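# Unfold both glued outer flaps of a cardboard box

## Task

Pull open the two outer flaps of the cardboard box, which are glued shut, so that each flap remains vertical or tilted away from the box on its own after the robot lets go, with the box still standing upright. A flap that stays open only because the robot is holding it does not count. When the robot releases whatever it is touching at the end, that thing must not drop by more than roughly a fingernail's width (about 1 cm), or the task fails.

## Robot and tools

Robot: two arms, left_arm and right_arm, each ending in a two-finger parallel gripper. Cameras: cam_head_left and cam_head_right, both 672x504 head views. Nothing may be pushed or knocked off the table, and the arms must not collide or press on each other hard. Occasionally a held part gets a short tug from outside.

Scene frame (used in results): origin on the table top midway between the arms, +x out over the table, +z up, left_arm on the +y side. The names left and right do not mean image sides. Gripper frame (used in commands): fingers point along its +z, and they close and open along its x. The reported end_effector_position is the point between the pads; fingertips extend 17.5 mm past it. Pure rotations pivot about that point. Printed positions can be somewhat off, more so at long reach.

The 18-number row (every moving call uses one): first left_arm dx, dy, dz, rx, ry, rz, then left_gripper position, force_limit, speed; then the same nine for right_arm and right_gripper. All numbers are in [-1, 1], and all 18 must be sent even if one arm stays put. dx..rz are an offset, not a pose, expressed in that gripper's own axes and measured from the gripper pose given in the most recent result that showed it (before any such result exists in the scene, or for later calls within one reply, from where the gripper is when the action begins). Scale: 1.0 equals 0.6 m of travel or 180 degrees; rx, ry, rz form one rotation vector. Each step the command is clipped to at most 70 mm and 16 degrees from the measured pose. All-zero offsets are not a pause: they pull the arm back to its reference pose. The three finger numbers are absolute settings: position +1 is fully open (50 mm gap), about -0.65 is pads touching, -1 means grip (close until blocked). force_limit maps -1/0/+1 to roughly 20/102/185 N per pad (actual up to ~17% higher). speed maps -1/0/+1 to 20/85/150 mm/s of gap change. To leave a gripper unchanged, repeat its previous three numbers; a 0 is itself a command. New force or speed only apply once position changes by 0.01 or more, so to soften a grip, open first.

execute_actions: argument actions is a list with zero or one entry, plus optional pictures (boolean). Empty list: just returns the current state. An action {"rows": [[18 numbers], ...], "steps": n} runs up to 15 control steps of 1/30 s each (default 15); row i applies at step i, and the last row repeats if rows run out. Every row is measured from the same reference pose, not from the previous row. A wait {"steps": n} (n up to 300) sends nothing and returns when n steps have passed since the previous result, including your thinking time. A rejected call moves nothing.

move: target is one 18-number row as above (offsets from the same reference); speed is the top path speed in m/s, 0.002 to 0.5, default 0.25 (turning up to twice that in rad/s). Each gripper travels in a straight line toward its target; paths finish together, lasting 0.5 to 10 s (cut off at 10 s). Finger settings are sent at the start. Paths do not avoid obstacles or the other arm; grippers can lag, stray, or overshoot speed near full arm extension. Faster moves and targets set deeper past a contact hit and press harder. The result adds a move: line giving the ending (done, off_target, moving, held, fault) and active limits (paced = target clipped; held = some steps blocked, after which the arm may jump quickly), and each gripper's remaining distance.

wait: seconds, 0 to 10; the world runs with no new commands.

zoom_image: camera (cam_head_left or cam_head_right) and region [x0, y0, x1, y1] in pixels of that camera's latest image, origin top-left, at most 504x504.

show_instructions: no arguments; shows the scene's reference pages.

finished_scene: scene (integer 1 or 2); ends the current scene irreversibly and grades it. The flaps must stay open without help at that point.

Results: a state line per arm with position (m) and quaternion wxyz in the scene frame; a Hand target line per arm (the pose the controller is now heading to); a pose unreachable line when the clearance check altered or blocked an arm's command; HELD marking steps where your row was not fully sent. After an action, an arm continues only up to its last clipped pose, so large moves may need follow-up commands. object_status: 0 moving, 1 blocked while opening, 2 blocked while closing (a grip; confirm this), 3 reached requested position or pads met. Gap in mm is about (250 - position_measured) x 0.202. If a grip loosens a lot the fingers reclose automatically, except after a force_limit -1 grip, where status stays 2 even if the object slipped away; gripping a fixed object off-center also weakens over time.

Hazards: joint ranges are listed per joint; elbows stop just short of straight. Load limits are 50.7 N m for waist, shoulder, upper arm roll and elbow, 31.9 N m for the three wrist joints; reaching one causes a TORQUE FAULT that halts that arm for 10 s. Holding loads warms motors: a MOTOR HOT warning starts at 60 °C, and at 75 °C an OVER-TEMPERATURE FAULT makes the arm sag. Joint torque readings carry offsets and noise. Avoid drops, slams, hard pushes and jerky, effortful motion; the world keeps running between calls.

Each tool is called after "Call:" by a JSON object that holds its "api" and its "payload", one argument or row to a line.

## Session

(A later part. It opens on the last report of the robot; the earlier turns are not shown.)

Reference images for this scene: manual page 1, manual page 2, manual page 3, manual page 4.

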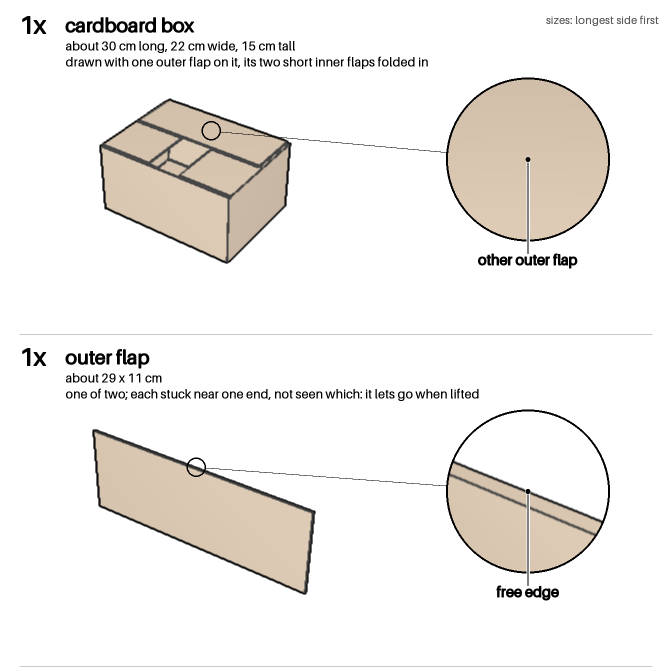

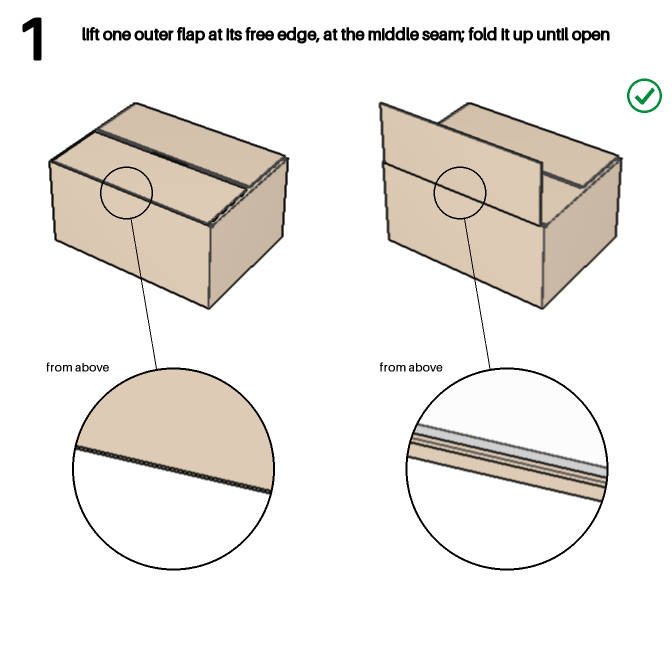

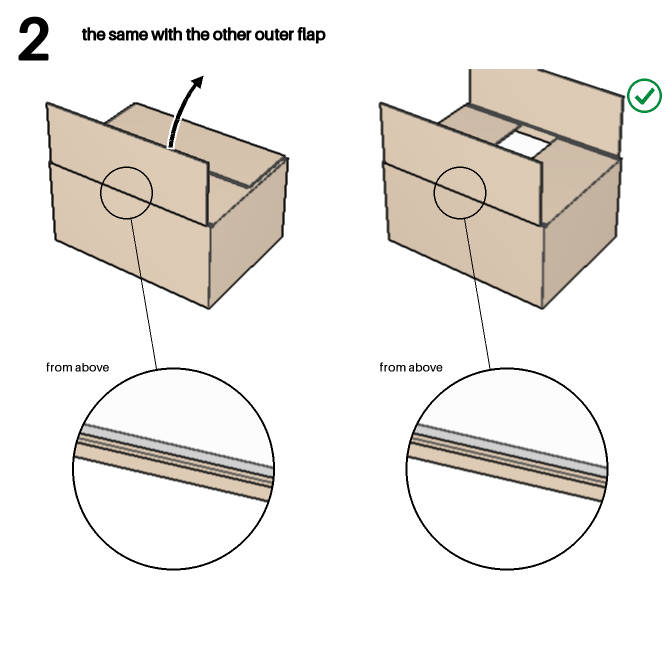

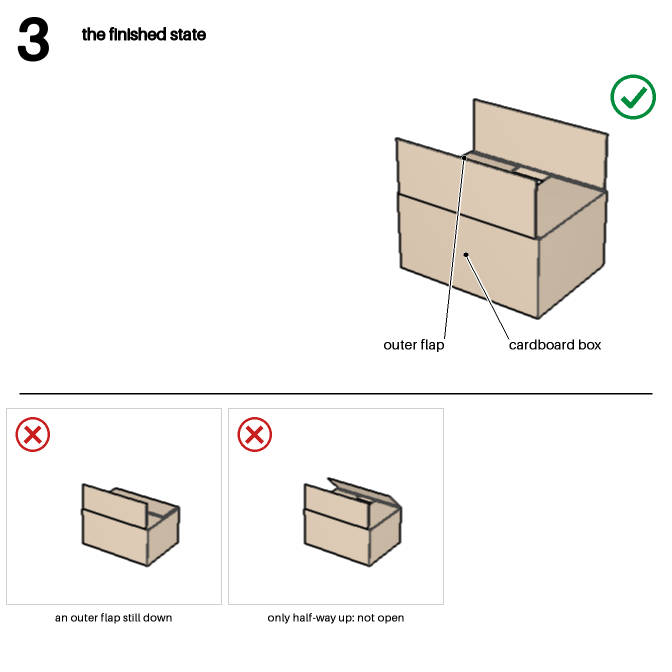

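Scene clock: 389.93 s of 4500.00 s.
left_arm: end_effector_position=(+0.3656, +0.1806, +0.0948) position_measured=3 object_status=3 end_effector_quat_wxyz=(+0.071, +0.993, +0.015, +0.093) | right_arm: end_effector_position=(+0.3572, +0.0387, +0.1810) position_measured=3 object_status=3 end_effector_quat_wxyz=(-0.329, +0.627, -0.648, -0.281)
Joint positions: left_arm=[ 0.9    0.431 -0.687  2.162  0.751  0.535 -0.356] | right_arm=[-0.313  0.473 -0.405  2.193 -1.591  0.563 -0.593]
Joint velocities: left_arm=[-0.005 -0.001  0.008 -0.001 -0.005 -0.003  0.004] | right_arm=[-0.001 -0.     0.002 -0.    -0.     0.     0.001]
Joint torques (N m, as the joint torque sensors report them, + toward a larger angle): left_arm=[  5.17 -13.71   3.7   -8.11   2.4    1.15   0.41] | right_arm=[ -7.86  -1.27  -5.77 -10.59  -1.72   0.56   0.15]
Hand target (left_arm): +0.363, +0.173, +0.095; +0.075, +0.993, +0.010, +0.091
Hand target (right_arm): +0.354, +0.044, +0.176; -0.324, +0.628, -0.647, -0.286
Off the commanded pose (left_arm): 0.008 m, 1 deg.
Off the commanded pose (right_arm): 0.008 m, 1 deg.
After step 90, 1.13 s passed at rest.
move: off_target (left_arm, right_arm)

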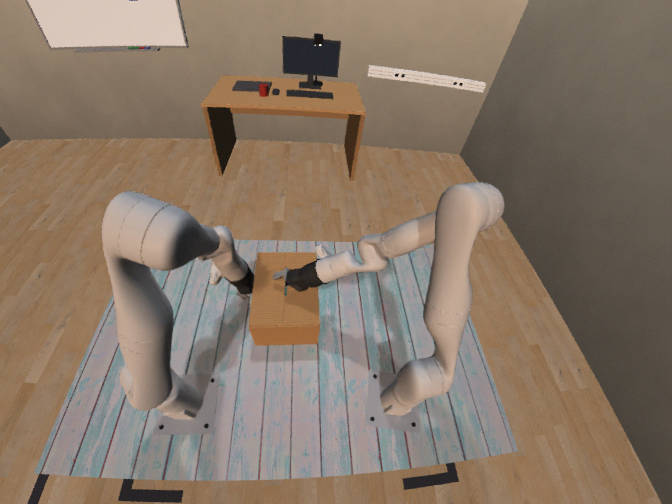

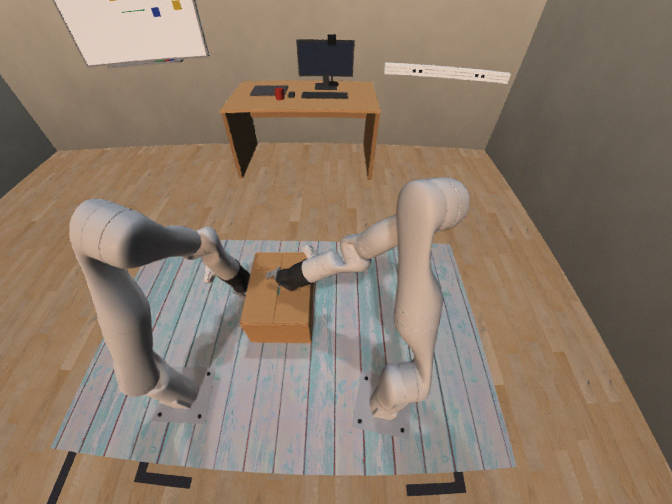

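Call:
{"api": "move", "payload": {
  "target": [0,0.01,0,0,0,0,1,0,0,0,0,0.012,0,0,0,-1,-0.4,-0.7],
  "speed": 0.01
}}

Call:
{"api": "zoom_image", "payload": {
  "camera": "cam_head_left",
  "region": [240,230,350,330]
}}

Scene clock: 396.73 s of 4500.00 s.
left_arm: end_effector_position=(+0.3685, +0.1866, +0.0953) position_measured=3 object_status=3 end_effector_quat_wxyz=(+0.064, +0.993, +0.023, +0.096) | right_arm: end_effector_position=(+0.3613, +0.0294, +0.1679) position_measured=252 object_status=3 end_effector_quat_wxyz=(-0.323, +0.622, -0.660, -0.272)
Joint positions: left_arm=[ 0.9    0.433 -0.694  2.159  0.729  0.53  -0.326] | right_arm=[-0.299  0.491 -0.414  2.204 -1.616  0.531 -0.567]
Joint velocities: left_arm=[-0.008 -0.003  0.011  0.    -0.008 -0.004  0.008] | right_arm=[ 0.017  0.003 -0.023 -0.     0.003 -0.011 -0.001]
Joint torques (N m, as the joint torque sensors report them, + toward a larger angle): left_arm=[  8.77 -14.57   7.75  -9.73   3.9    1.92   0.59] | right_arm=[-10.31 -15.18 -12.92 -16.09  -2.56   8.01   0.45]
Hand target (left_arm): +0.366, +0.175, +0.096; +0.071, +0.993, +0.015, +0.093
Hand target (right_arm): +0.357, +0.044, +0.177; -0.329, +0.627, -0.648, -0.281
Off the commanded pose (left_arm): 0.012 m, 1 deg.
Off the commanded pose (right_arm): 0.017 m, 2 deg.
After step 90, 2.30 s passed at rest.
move: off_target (left_arm, right_arm)

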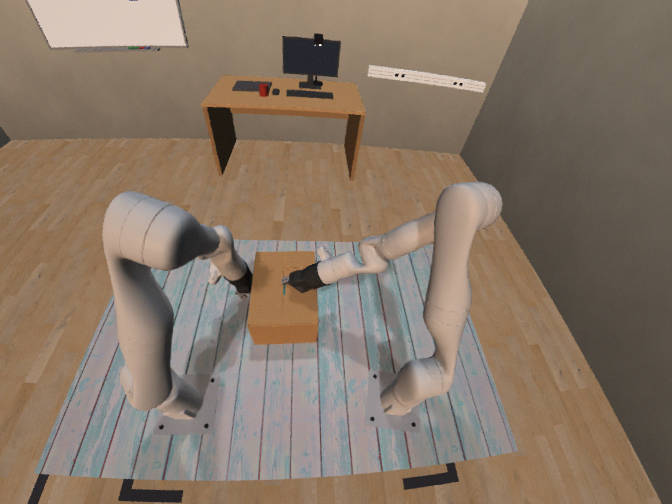

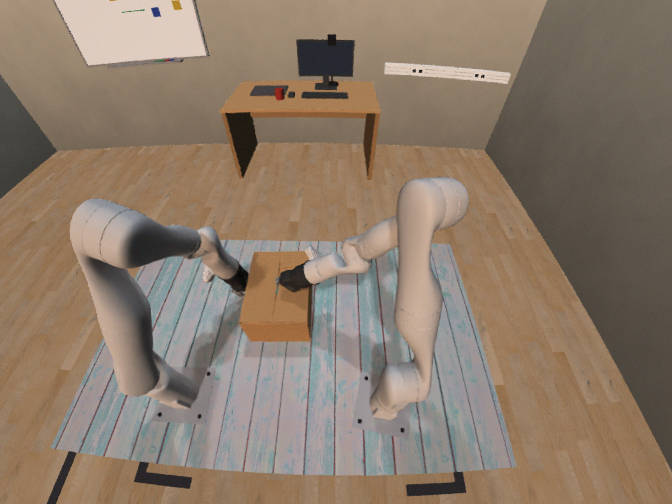

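Region (240, 230, 350, 330) of cam_head_left's 672x504 image, scaled by 4.582, with more detail than that image has; it fills the top 458 rows of this view, and the rest is white.

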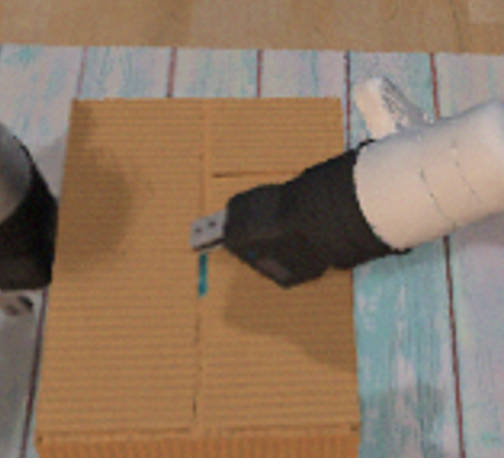

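Call:
{"api": "move", "payload": {
  "target": [0,0.01,0,0,0,0,1,0,0,-0.035,0,0.005,0,0,0,-1,-0.4,-0.7],
  "speed": 0.01
}}

Call:
{"api": "zoom_image", "payload": {
  "camera": "cam_head_left",
  "region": [240,230,350,330]
}}

Scene clock: 406.60 s of 4500.00 s.
left_arm: end_effector_position=(+0.3688, +0.1859, +0.0953) position_measured=3 object_status=3 end_effector_quat_wxyz=(+0.060, +0.993, +0.026, +0.096) | right_arm: end_effector_position=(+0.3619, +0.0453, +0.1821) position_measured=252 object_status=3 end_effector_quat_wxyz=(-0.323, +0.622, -0.660, -0.272)
Joint positions: left_arm=[ 0.907  0.435 -0.693  2.153  0.711  0.528 -0.296] | right_arm=[-0.33   0.464 -0.428  2.171 -1.571  0.51  -0.669]
Joint velocities: left_arm=[-0.003 -0.001  0.007  0.    -0.004 -0.     0.004] | right_arm=[-0.001 -0.    -0.     0.     0.    -0.     0.   ]
Joint torques (N m, as the joint torque sensors report them, + toward a larger angle): left_arm=[  3.77 -14.77   2.18  -8.58   2.1    0.56   0.49] | right_arm=[  0.07 -14.76  -2.17  -7.15  -0.48   2.28   0.16]
Hand target (left_arm): +0.369, +0.181, +0.096; +0.064, +0.993, +0.023, +0.096
Hand target (right_arm): +0.362, +0.045, +0.182; -0.323, +0.622, -0.660, -0.272
Off the commanded pose (left_arm): 0.005 m, 1 deg.
Off the commanded pose (right_arm): 0.000 m, 0 deg.
After step 90, 4.53 s passed at rest.
move: off_target (left_arm)

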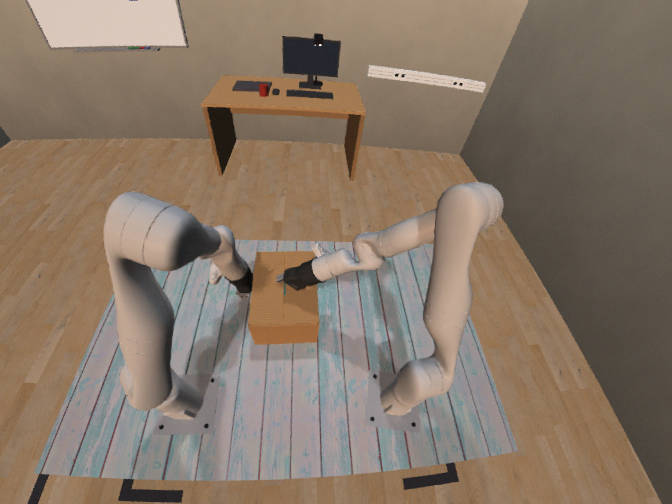

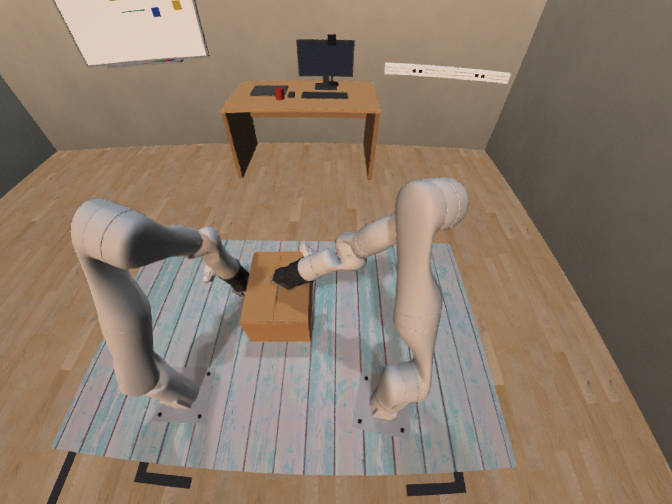

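Region (240, 230, 350, 330) of cam_head_left's 672x504 image, scaled by 4.582, with more detail than that image has; it fills the top 458 rows of this view, and the rest is white.

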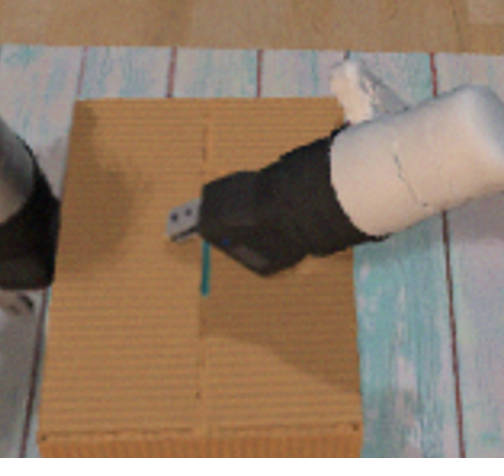

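Call:
{"api": "move", "payload": {
  "target": [0,0.03,0,0,0,0,1,0,0,-0.02,0.055,-0.03,0,0,0,1,0,0],
  "speed": 0.02
}}

Call:
{"api": "zoom_image", "payload": {
  "camera": "cam_head_left",
  "region": [240,230,350,330]
}}

Scene clock: 421.13 s of 4500.00 s.
left_arm: end_effector_position=(+0.3689, +0.1734, +0.0960) position_measured=3 object_status=3 end_effector_quat_wxyz=(+0.056, +0.994, +0.028, +0.094) | right_arm: end_effector_position=(+0.3277, +0.0419, +0.2013) position_measured=3 object_status=3 end_effector_quat_wxyz=(-0.323, +0.622, -0.660, -0.272)
Joint positions: left_arm=[ 0.951  0.448 -0.701  2.13   0.684  0.538 -0.222] | right_arm=[-0.335  0.364 -0.452  2.249 -1.601  0.513 -0.695]
Joint velocities: left_arm=[-0.002 -0.001  0.005  0.001 -0.005 -0.004  0.004] | right_arm=[-0.    -0.003  0.    -0.    -0.    -0.    -0.001]
Joint torques (N m, as the joint torque sensors report them, + toward a larger angle): left_arm=[  3.2  -15.18   1.75  -9.41   2.03  -0.16   0.04] | right_arm=[  0.13 -12.63  -1.6   -7.25  -0.49   2.24   0.12]
Hand target (left_arm): +0.369, +0.168, +0.097; +0.060, +0.993, +0.026, +0.095
Hand target (right_arm): +0.328, +0.042, +0.201; -0.323, +0.622, -0.660, -0.272
Off the commanded pose (left_arm): 0.006 m, 1 deg.
Off the commanded pose (right_arm): 0.000 m, 0 deg.
After step 90, 9.33 s passed at rest.
move: off_target (left_arm)

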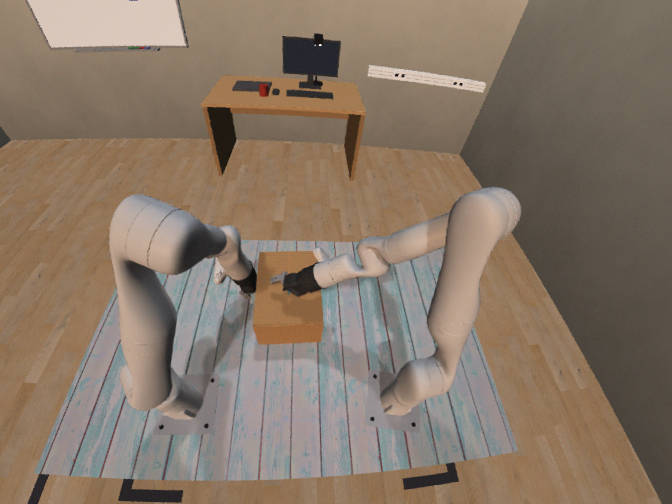

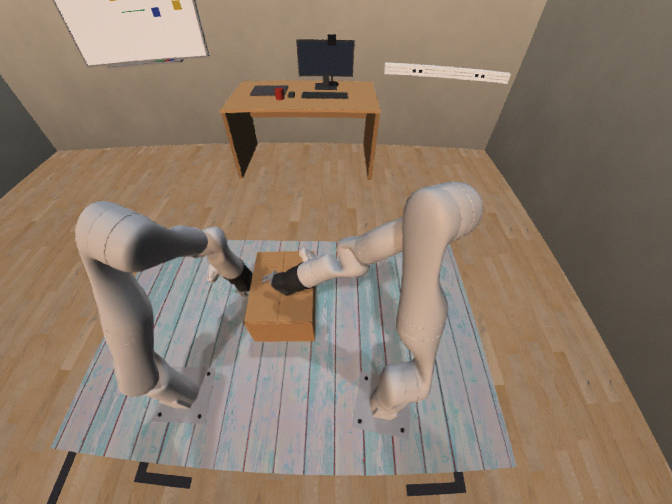

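Region (240, 230, 350, 330) of cam_head_left's 672x504 image, scaled by 4.582, with more detail than that image has; it fills the top 458 rows of this view, and the rest is white.

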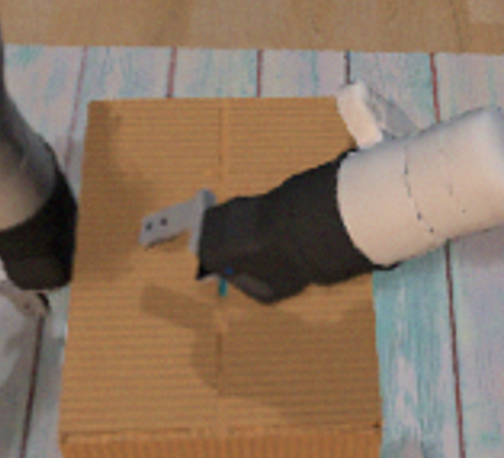

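Call:
{"api": "move", "payload": {
  "target": [0,0.008,0,0,0,0,1,0,0,0.031,0,-0.018,0,0,0,1,0,0],
  "speed": 0.03
}}

Call:
{"api": "move", "payload": {
  "target": [0,0.008,0,0,0,0,1,0,0,0.032,0,0.02,0,0,0,1,0,0],
  "speed": 0.012
}}

Call:
{"api": "zoom_image", "payload": {
  "camera": "cam_head_left",
  "region": [240,230,350,330]
}}

Scene clock: 428.03 s of 4500.00 s.
left_arm: end_effector_position=(+0.3686, +0.1739, +0.0957) position_measured=3 object_status=3 end_effector_quat_wxyz=(+0.053, +0.994, +0.031, +0.093) | right_arm: end_effector_position=(+0.3263, +0.0217, +0.1939) position_measured=3 object_status=3 end_effector_quat_wxyz=(-0.323, +0.622, -0.660, -0.272)
Joint positions: left_arm=[ 0.959  0.452 -0.707  2.126  0.673  0.541 -0.203] | right_arm=[-0.29   0.368 -0.435  2.284 -1.601  0.55  -0.635]
Joint velocities: left_arm=[-0.003 -0.001  0.004  0.001 -0.004 -0.001  0.004] | right_arm=[ 0.001  0.     0.003 -0.    -0.001  0.001  0.001]
Joint torques (N m, as the joint torque sensors report them, + toward a larger angle): left_arm=[  3.23 -13.69   1.93  -9.34   2.13  -0.69   0.65] | right_arm=[  0.2  -12.51  -1.81  -6.89  -0.54   2.37   0.18]
Hand target (left_arm): +0.369, +0.169, +0.097; +0.056, +0.994, +0.028, +0.094
Hand target (right_arm): +0.326, +0.022, +0.194; -0.323, +0.622, -0.660, -0.272
Off the commanded pose (left_arm): 0.005 m, 1 deg.
Off the commanded pose (right_arm): 0.000 m, 0 deg.
After step 90, 2.97 s passed at rest.
move: off_target (left_arm)

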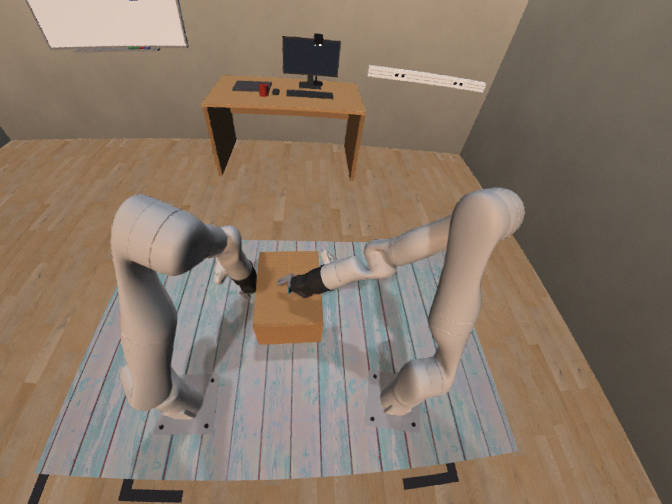

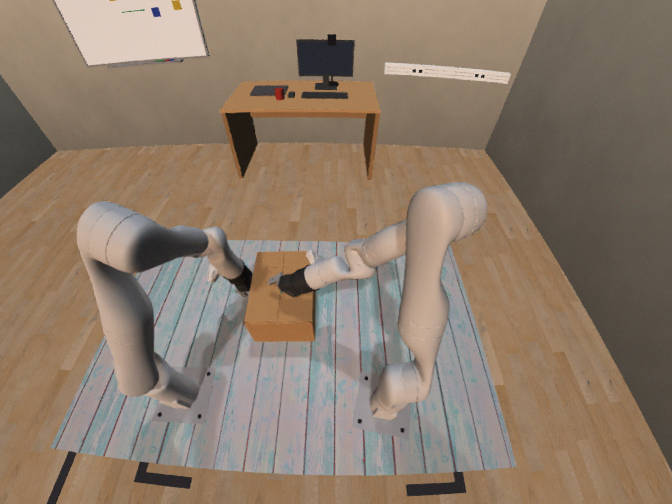

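Scene clock: 430.13 s of 4500.00 s.
left_arm: end_effector_position=(+0.3686, +0.1738, +0.0954) position_measured=3 object_status=3 end_effector_quat_wxyz=(+0.050, +0.994, +0.034, +0.093) | right_arm: end_effector_position=(+0.3280, +0.0265, +0.1816) position_measured=3 object_status=3 end_effector_quat_wxyz=(-0.332, +0.624, -0.651, -0.275)
Joint positions: left_arm=[ 0.965  0.456 -0.708  2.122  0.661  0.543 -0.183] | right_arm=[-0.304  0.421 -0.423  2.301 -1.722  0.561 -0.47 ]
Joint velocities: left_arm=[-0.003 -0.     0.004 -0.    -0.005 -0.002  0.004] | right_arm=[-0.014  0.002  0.015 -0.003 -0.002  0.007  0.002]
Joint torques (N m, as the joint torque sensors report them, + toward a larger angle): left_arm=[  2.98 -14.16   1.38  -8.71   1.9   -0.53   0.11] | right_arm=[ 2.74 -6.09  3.5   0.96  1.13 -2.97 -0.44]
Hand target (left_arm): +0.369, +0.169, +0.096; +0.053, +0.994, +0.031, +0.093
Hand target (right_arm): +0.327, +0.018, +0.172; -0.323, +0.622, -0.660, -0.272
Off the commanded pose (left_arm): 0.005 m, 0 deg.
Off the commanded pose (right_arm): 0.013 m, 2 deg.
move: off_target (left_arm, right_arm)

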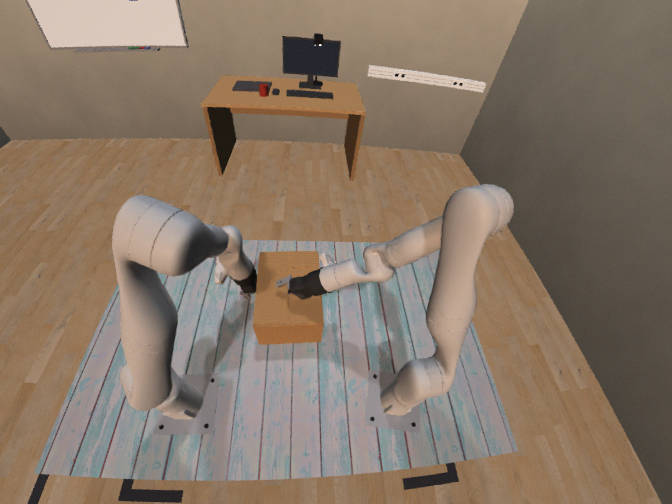

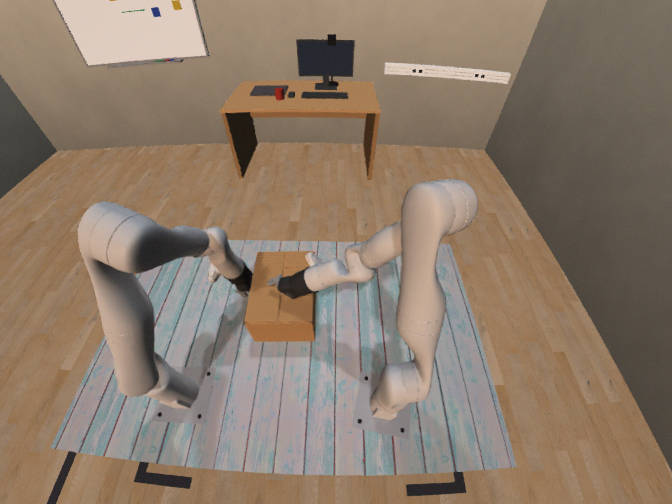

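Region (240, 230, 350, 330) of cam_head_left's 672x504 image, scaled by 4.582, with more detail than that image has; it fills the top 458 rows of this view, and the rest is white.

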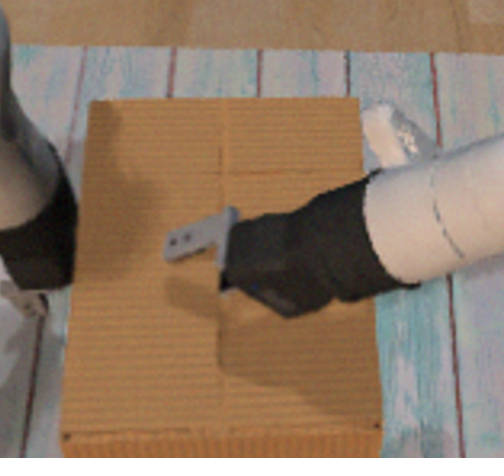

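Call:
{"api": "move", "payload": {
  "target": [0,0.008,0,0,0,0,1,0,0,0.004,0,0.035,0,0,0,1,0,0],
  "speed": 0.01
}}

Call:
{"api": "zoom_image", "payload": {
  "camera": "cam_head_left",
  "region": [240,230,350,330]
}}

Scene clock: 438.93 s of 4500.00 s.
left_arm: end_effector_position=(+0.3685, +0.1743, +0.0952) position_measured=3 object_status=3 end_effector_quat_wxyz=(+0.047, +0.994, +0.037, +0.092) | right_arm: end_effector_position=(+0.3322, +0.0430, +0.1739) position_measured=3 object_status=3 end_effector_quat_wxyz=(-0.340, +0.624, -0.648, -0.275)
Joint positions: left_arm=[ 0.97   0.459 -0.71   2.118  0.649  0.545 -0.162] | right_arm=[-0.359  0.462 -0.411  2.292 -1.841  0.551 -0.362]
Joint velocities: left_arm=[-0.003 -0.001  0.005  0.001 -0.004 -0.002  0.004] | right_arm=[-0.007 -0.002  0.009  0.001  0.     0.004  0.   ]
Joint torques (N m, as the joint torque sensors report them, + toward a larger angle): left_arm=[  3.21 -13.98   1.52  -8.98   2.15  -0.62   0.33] | right_arm=[-2.07 -4.23 -1.06 -4.06  0.06 -0.48  0.06]
Hand target (left_arm): +0.369, +0.169, +0.096; +0.050, +0.994, +0.034, +0.093
Hand target (right_arm): +0.330, +0.041, +0.167; -0.332, +0.624, -0.651, -0.275
Off the commanded pose (left_arm): 0.005 m, 1 deg.
Off the commanded pose (right_arm): 0.008 m, 1 deg.
After step 90, 3.47 s passed at rest.
move: off_target (left_arm, right_arm)

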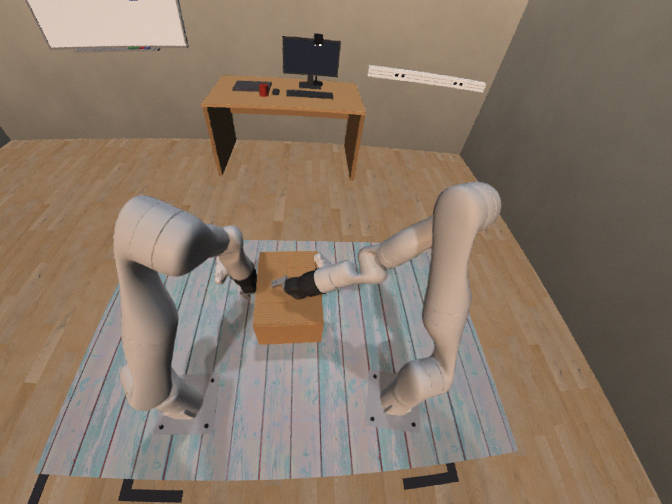

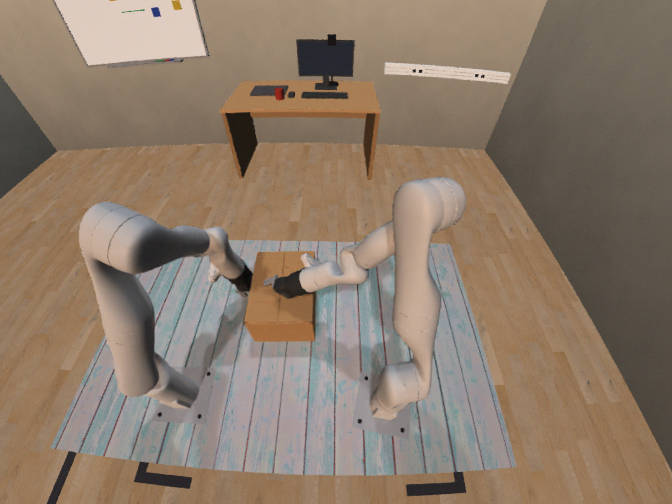

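Region (240, 230, 350, 330) of cam_head_left's 672x504 image, scaled by 4.582, with more detail than that image has; it fills the top 458 rows of this view, and the rest is white.

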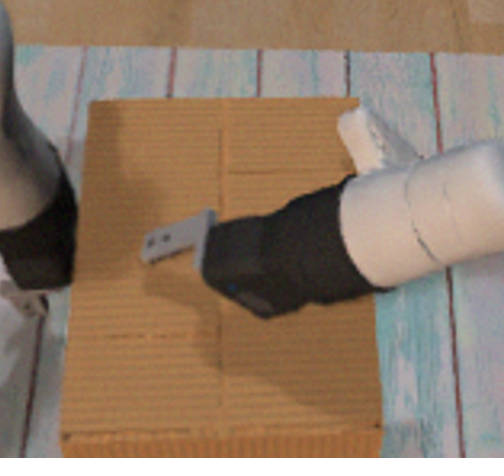

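Call:
{"api": "move", "payload": {
  "target": [0,0.008,0,0,0,0,1,0,0,0,0,0.008,0,0,0,-1,-0.4,-0.5],
  "speed": 0.01
}}

Call:
{"api": "zoom_image", "payload": {
  "camera": "cam_head_left",
  "region": [240,230,350,330]
}}

Scene clock: 444.40 s of 4500.00 s.
left_arm: end_effector_position=(+0.3685, +0.1750, +0.0949) position_measured=3 object_status=3 end_effector_quat_wxyz=(+0.043, +0.994, +0.040, +0.091) | right_arm: end_effector_position=(+0.3345, +0.0409, +0.1702) position_measured=166 object_status=0 end_effector_quat_wxyz=(-0.339, +0.622, -0.652, -0.271)
Joint positions: left_arm=[ 0.976  0.463 -0.714  2.114  0.638  0.548 -0.143] | right_arm=[-0.361  0.468 -0.407  2.295 -1.865  0.546 -0.34 ]
Joint velocities: left_arm=[-0.003 -0.     0.005 -0.    -0.004 -0.003  0.004] | right_arm=[ 0.001 -0.    -0.004 -0.    -0.    -0.004  0.   ]
Joint torques (N m, as the joint torque sensors report them, + toward a larger angle): left_arm=[  3.45 -14.12   2.28  -9.58   2.07  -0.53   0.29] | right_arm=[ -5.84  -9.64  -6.24 -10.83  -0.55   3.08   0.39]
Hand target (left_arm): +0.369, +0.170, +0.096; +0.047, +0.994, +0.037, +0.092
Hand target (right_arm): +0.333, +0.047, +0.171; -0.340, +0.624, -0.648, -0.275
Off the commanded pose (left_arm): 0.006 m, 1 deg.
Off the commanded pose (right_arm): 0.006 m, 1 deg.
After step 90, 1.40 s passed at rest.
move: off_target (left_arm, right_arm)

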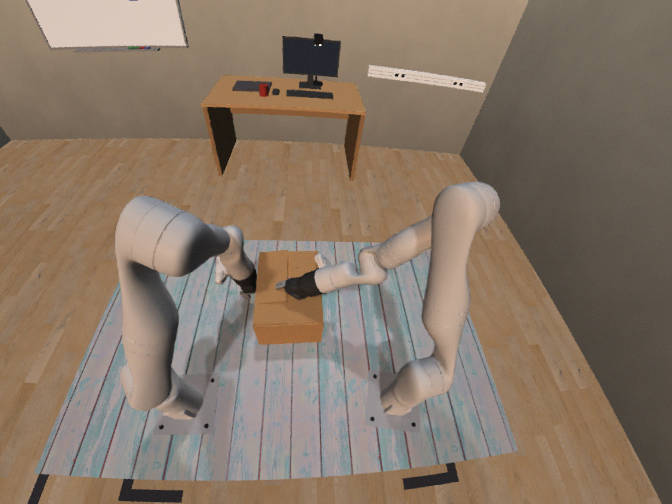

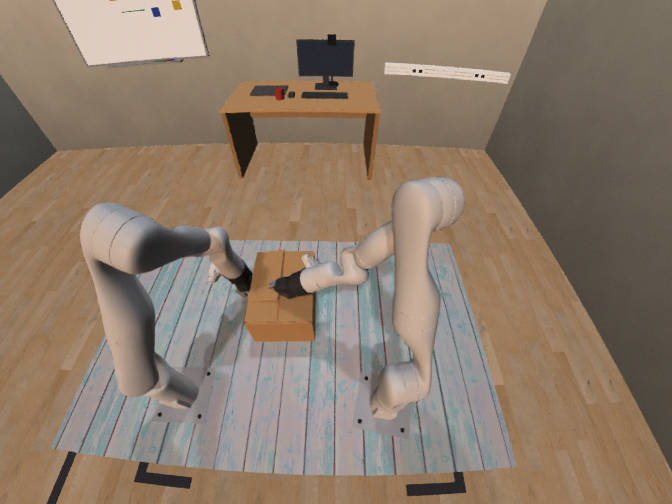

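Region (240, 230, 350, 330) of cam_head_left's 672x504 image, scaled by 4.582, with more detail than that image has; it fills the top 458 rows of this view, and the rest is white.

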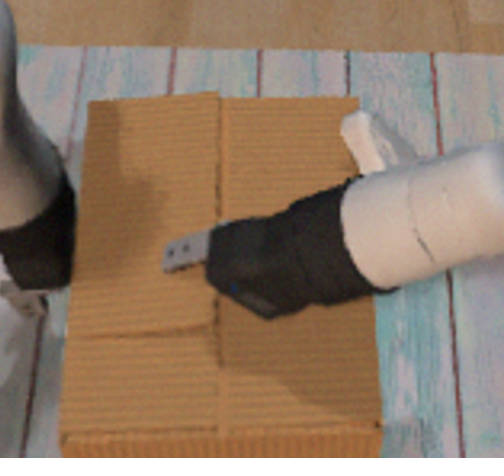

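Flap is lifting. Raise EE along −x_g so the grip centres.

Call:
{"api": "move", "payload": {
  "target": [0,0.008,0,0,0,0,1,0,0,-0.025,0,0.004,0,0,0,-1,-0.4,-0.5],
  "speed": 0.012
}}

Call:
{"api": "zoom_image", "payload": {
  "camera": "cam_head_left",
  "region": [240,230,350,330]
}}

Scene clock: 449.70 s of 4500.00 s.
left_arm: end_effector_position=(+0.3693, +0.1786, +0.0947) position_measured=3 object_status=3 end_effector_quat_wxyz=(+0.038, +0.994, +0.044, +0.091) | right_arm: end_effector_position=(+0.3355, +0.0450, +0.1785) position_measured=181 object_status=0 end_effector_quat_wxyz=(-0.338, +0.620, -0.656, -0.267)
Joint positions: left_arm=[ 0.977  0.466 -0.719  2.111  0.623  0.549 -0.123] | right_arm=[-0.365  0.441 -0.427  2.281 -1.838  0.516 -0.409]
Joint velocities: left_arm=[-0.005 -0.003  0.008 -0.    -0.007 -0.003  0.006] | right_arm=[ 0.004 -0.001 -0.004  0.001 -0.    -0.003  0.001]
Joint torques (N m, as the joint torque sensors report them, + toward a larger angle): left_arm=[  5.34 -13.79   4.34  -9.88   3.42  -0.56   0.46] | right_arm=[ -6.21  -9.22  -6.2  -13.22  -1.33   3.35   0.36]
Hand target (left_arm): +0.369, +0.170, +0.095; +0.043, +0.994, +0.040, +0.091
Hand target (right_arm): +0.335, +0.052, +0.180; -0.339, +0.622, -0.652, -0.271
Off the commanded pose (left_arm): 0.008 m, 1 deg.
Off the commanded pose (right_arm): 0.007 m, 1 deg.
After step 90, 0.67 s passed at rest.
move: off_target (left_arm, right_arm)

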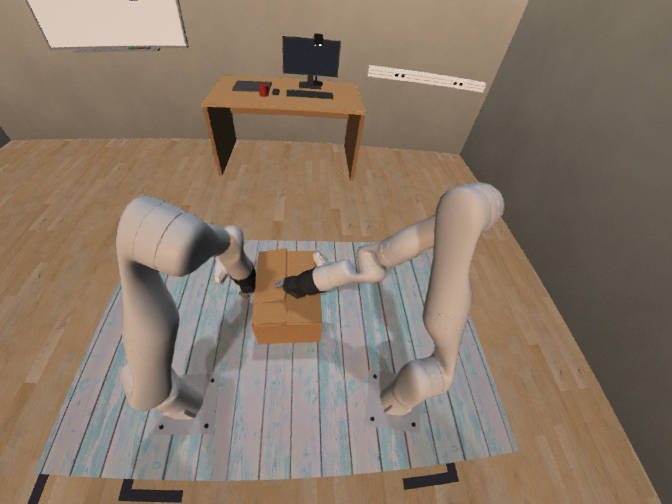

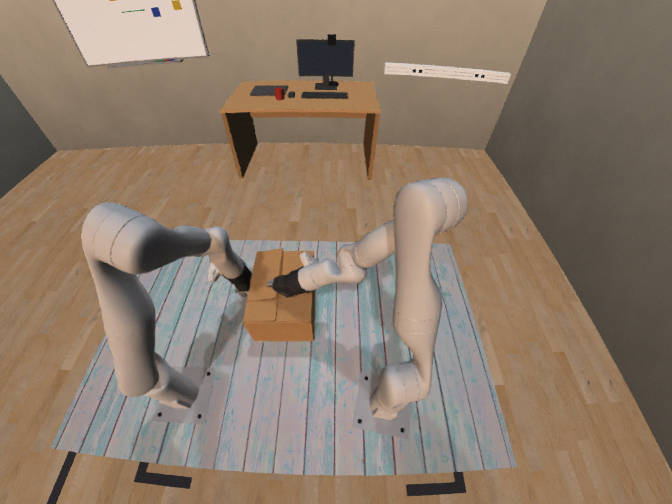

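Region (240, 230, 350, 330) of cam_head_left's 672x504 image, scaled by 4.582, with more detail than that image has; it fills the top 458 rows of this view, and the rest is white.

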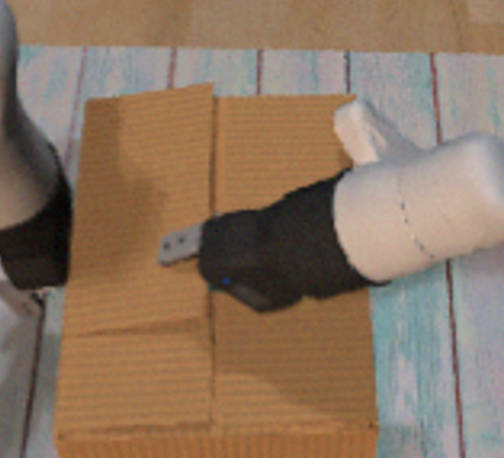

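Call:
{"api": "move", "payload": {
  "target": [0,0.008,0,0,0,0,1,0,0,-0.034,0,-0.01,0,-0.03,0,-1,-0.4,-0.5],
  "speed": 0.012
}}

Call:
{"api": "zoom_image", "payload": {
  "camera": "cam_head_left",
  "region": [240,230,350,330]
}}

Scene clock: 461.10 s of 4500.00 s.
left_arm: end_effector_position=(+0.3691, +0.1791, +0.0942) position_measured=3 object_status=3 end_effector_quat_wxyz=(+0.035, +0.994, +0.047, +0.090) | right_arm: end_effector_position=(+0.3355, +0.0560, +0.2038) position_measured=238 object_status=2 end_effector_quat_wxyz=(-0.374, +0.607, -0.635, -0.298)
Joint positions: left_arm=[ 0.978  0.469 -0.716  2.107  0.607  0.55  -0.099] | right_arm=[-0.366  0.439 -0.39   2.298 -1.897  0.645 -0.329]
Joint velocities: left_arm=[-0.003  0.     0.004  0.001 -0.004 -0.002  0.004] | right_arm=[-0.007  0.     0.009  0.     0.001  0.004 -0.001]
Joint torques (N m, as the joint torque sensors report them, + toward a larger angle): left_arm=[  3.34 -13.95   1.57  -8.85   2.13  -0.62   0.24] | right_arm=[-0.15 -8.16 -0.08 -3.96  0.04 -0.38 -0.19]
Hand target (left_arm): +0.370, +0.174, +0.095; +0.038, +0.994, +0.044, +0.091
Hand target (right_arm): +0.335, +0.053, +0.198; -0.368, +0.606, -0.640, -0.296
Off the commanded pose (left_arm): 0.005 m, 1 deg.
Off the commanded pose (right_arm): 0.006 m, 1 deg.
After step 90, 4.27 s passed at rest.
move: off_target (left_arm, right_arm)

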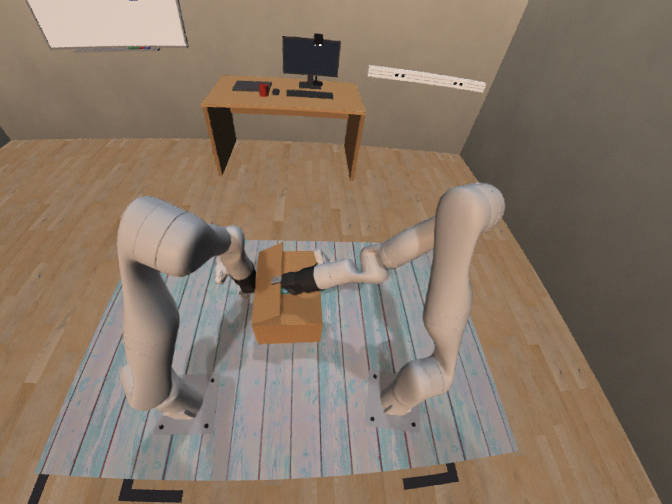

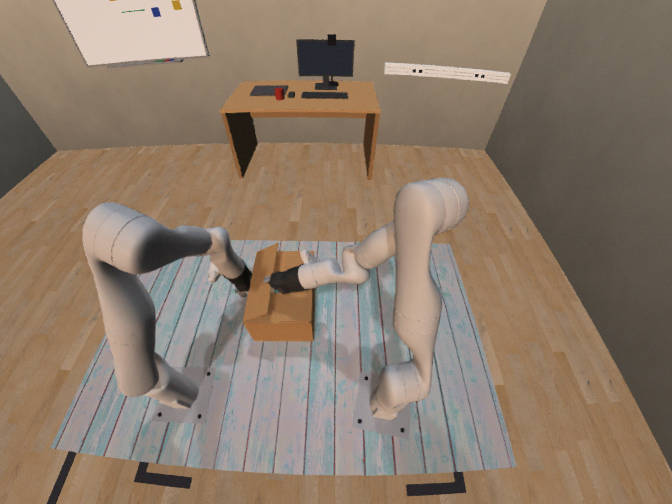

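Region (240, 230, 350, 330) of cam_head_left's 672x504 image, scaled by 4.582, with more detail than that image has; it fills the top 458 rows of this view, and the rest is white.

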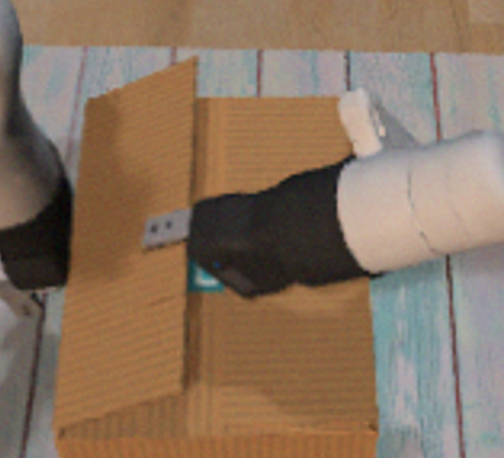

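Call:
{"api": "move", "payload": {
  "target": [0,-0.2,-0.1,0,0,0,1,0,0,-0.075,0,0.022,0,0.155,0,-1,-0.4,-0.5],
  "speed": 0.05
}}

Scene clock: 471.90 s of 4500.00 s.
left_arm: end_effector_position=(+0.3480, +0.3010, +0.1437) position_measured=3 object_status=3 end_effector_quat_wxyz=(+0.035, +0.994, +0.047, +0.090) | right_arm: end_effector_position=(+0.3363, +0.0933, +0.2364) position_measured=238 object_status=2 end_effector_quat_wxyz=(-0.213, +0.662, -0.705, -0.142)
Joint positions: left_arm=[ 0.794  0.251 -0.852  2.195  0.445  0.644 -0.309] | right_arm=[-1.045  0.281  0.02   1.85  -0.459  0.601 -2.13 ]
Joint velocities: left_arm=[-0.001 -0.001 -0.002 -0.     0.001  0.003 -0.001] | right_arm=[-0.003 -0.    -0.     0.001  0.006  0.    -0.005]
Joint torques (N m, as the joint torque sensors report them, + toward a larger angle): left_arm=[-0.22 -9.57 -1.28 -7.2   0.28 -0.64 -0.13] | right_arm=[  1.46 -14.68   1.19  -9.78  -1.4   -0.35  -1.15]
Hand target (left_arm): +0.348, +0.301, +0.144; +0.035, +0.994, +0.047, +0.090
Hand target (right_arm): +0.337, +0.092, +0.235; -0.211, +0.660, -0.707, -0.143
Off the commanded pose (left_arm): 0.001 m, 0 deg.
Off the commanded pose (right_arm): 0.003 m, 0 deg.
After step 90, 2.70 s passed at rest.
move: done

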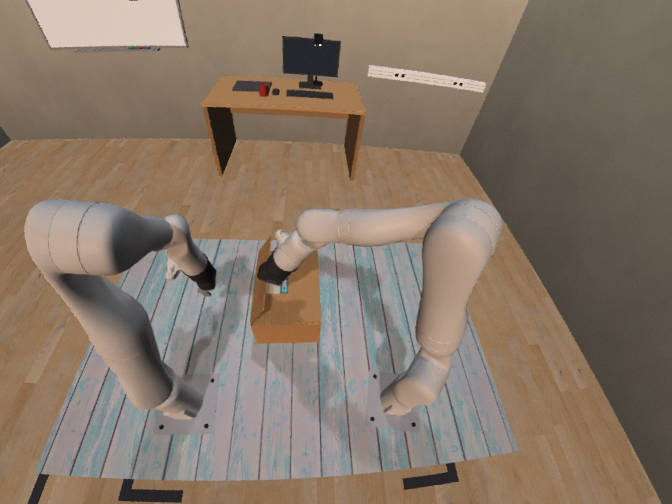

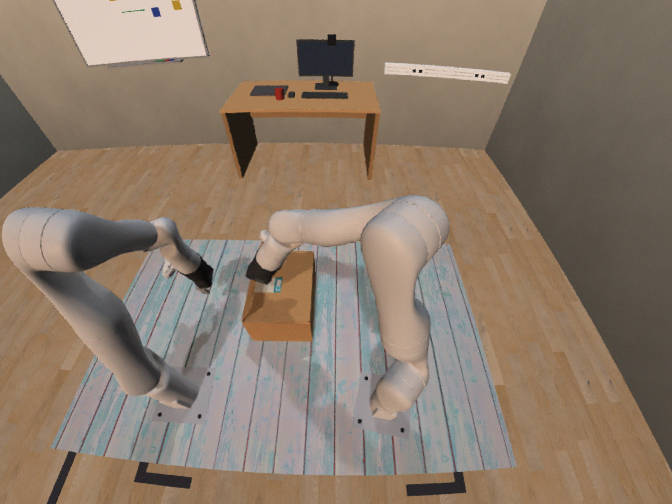

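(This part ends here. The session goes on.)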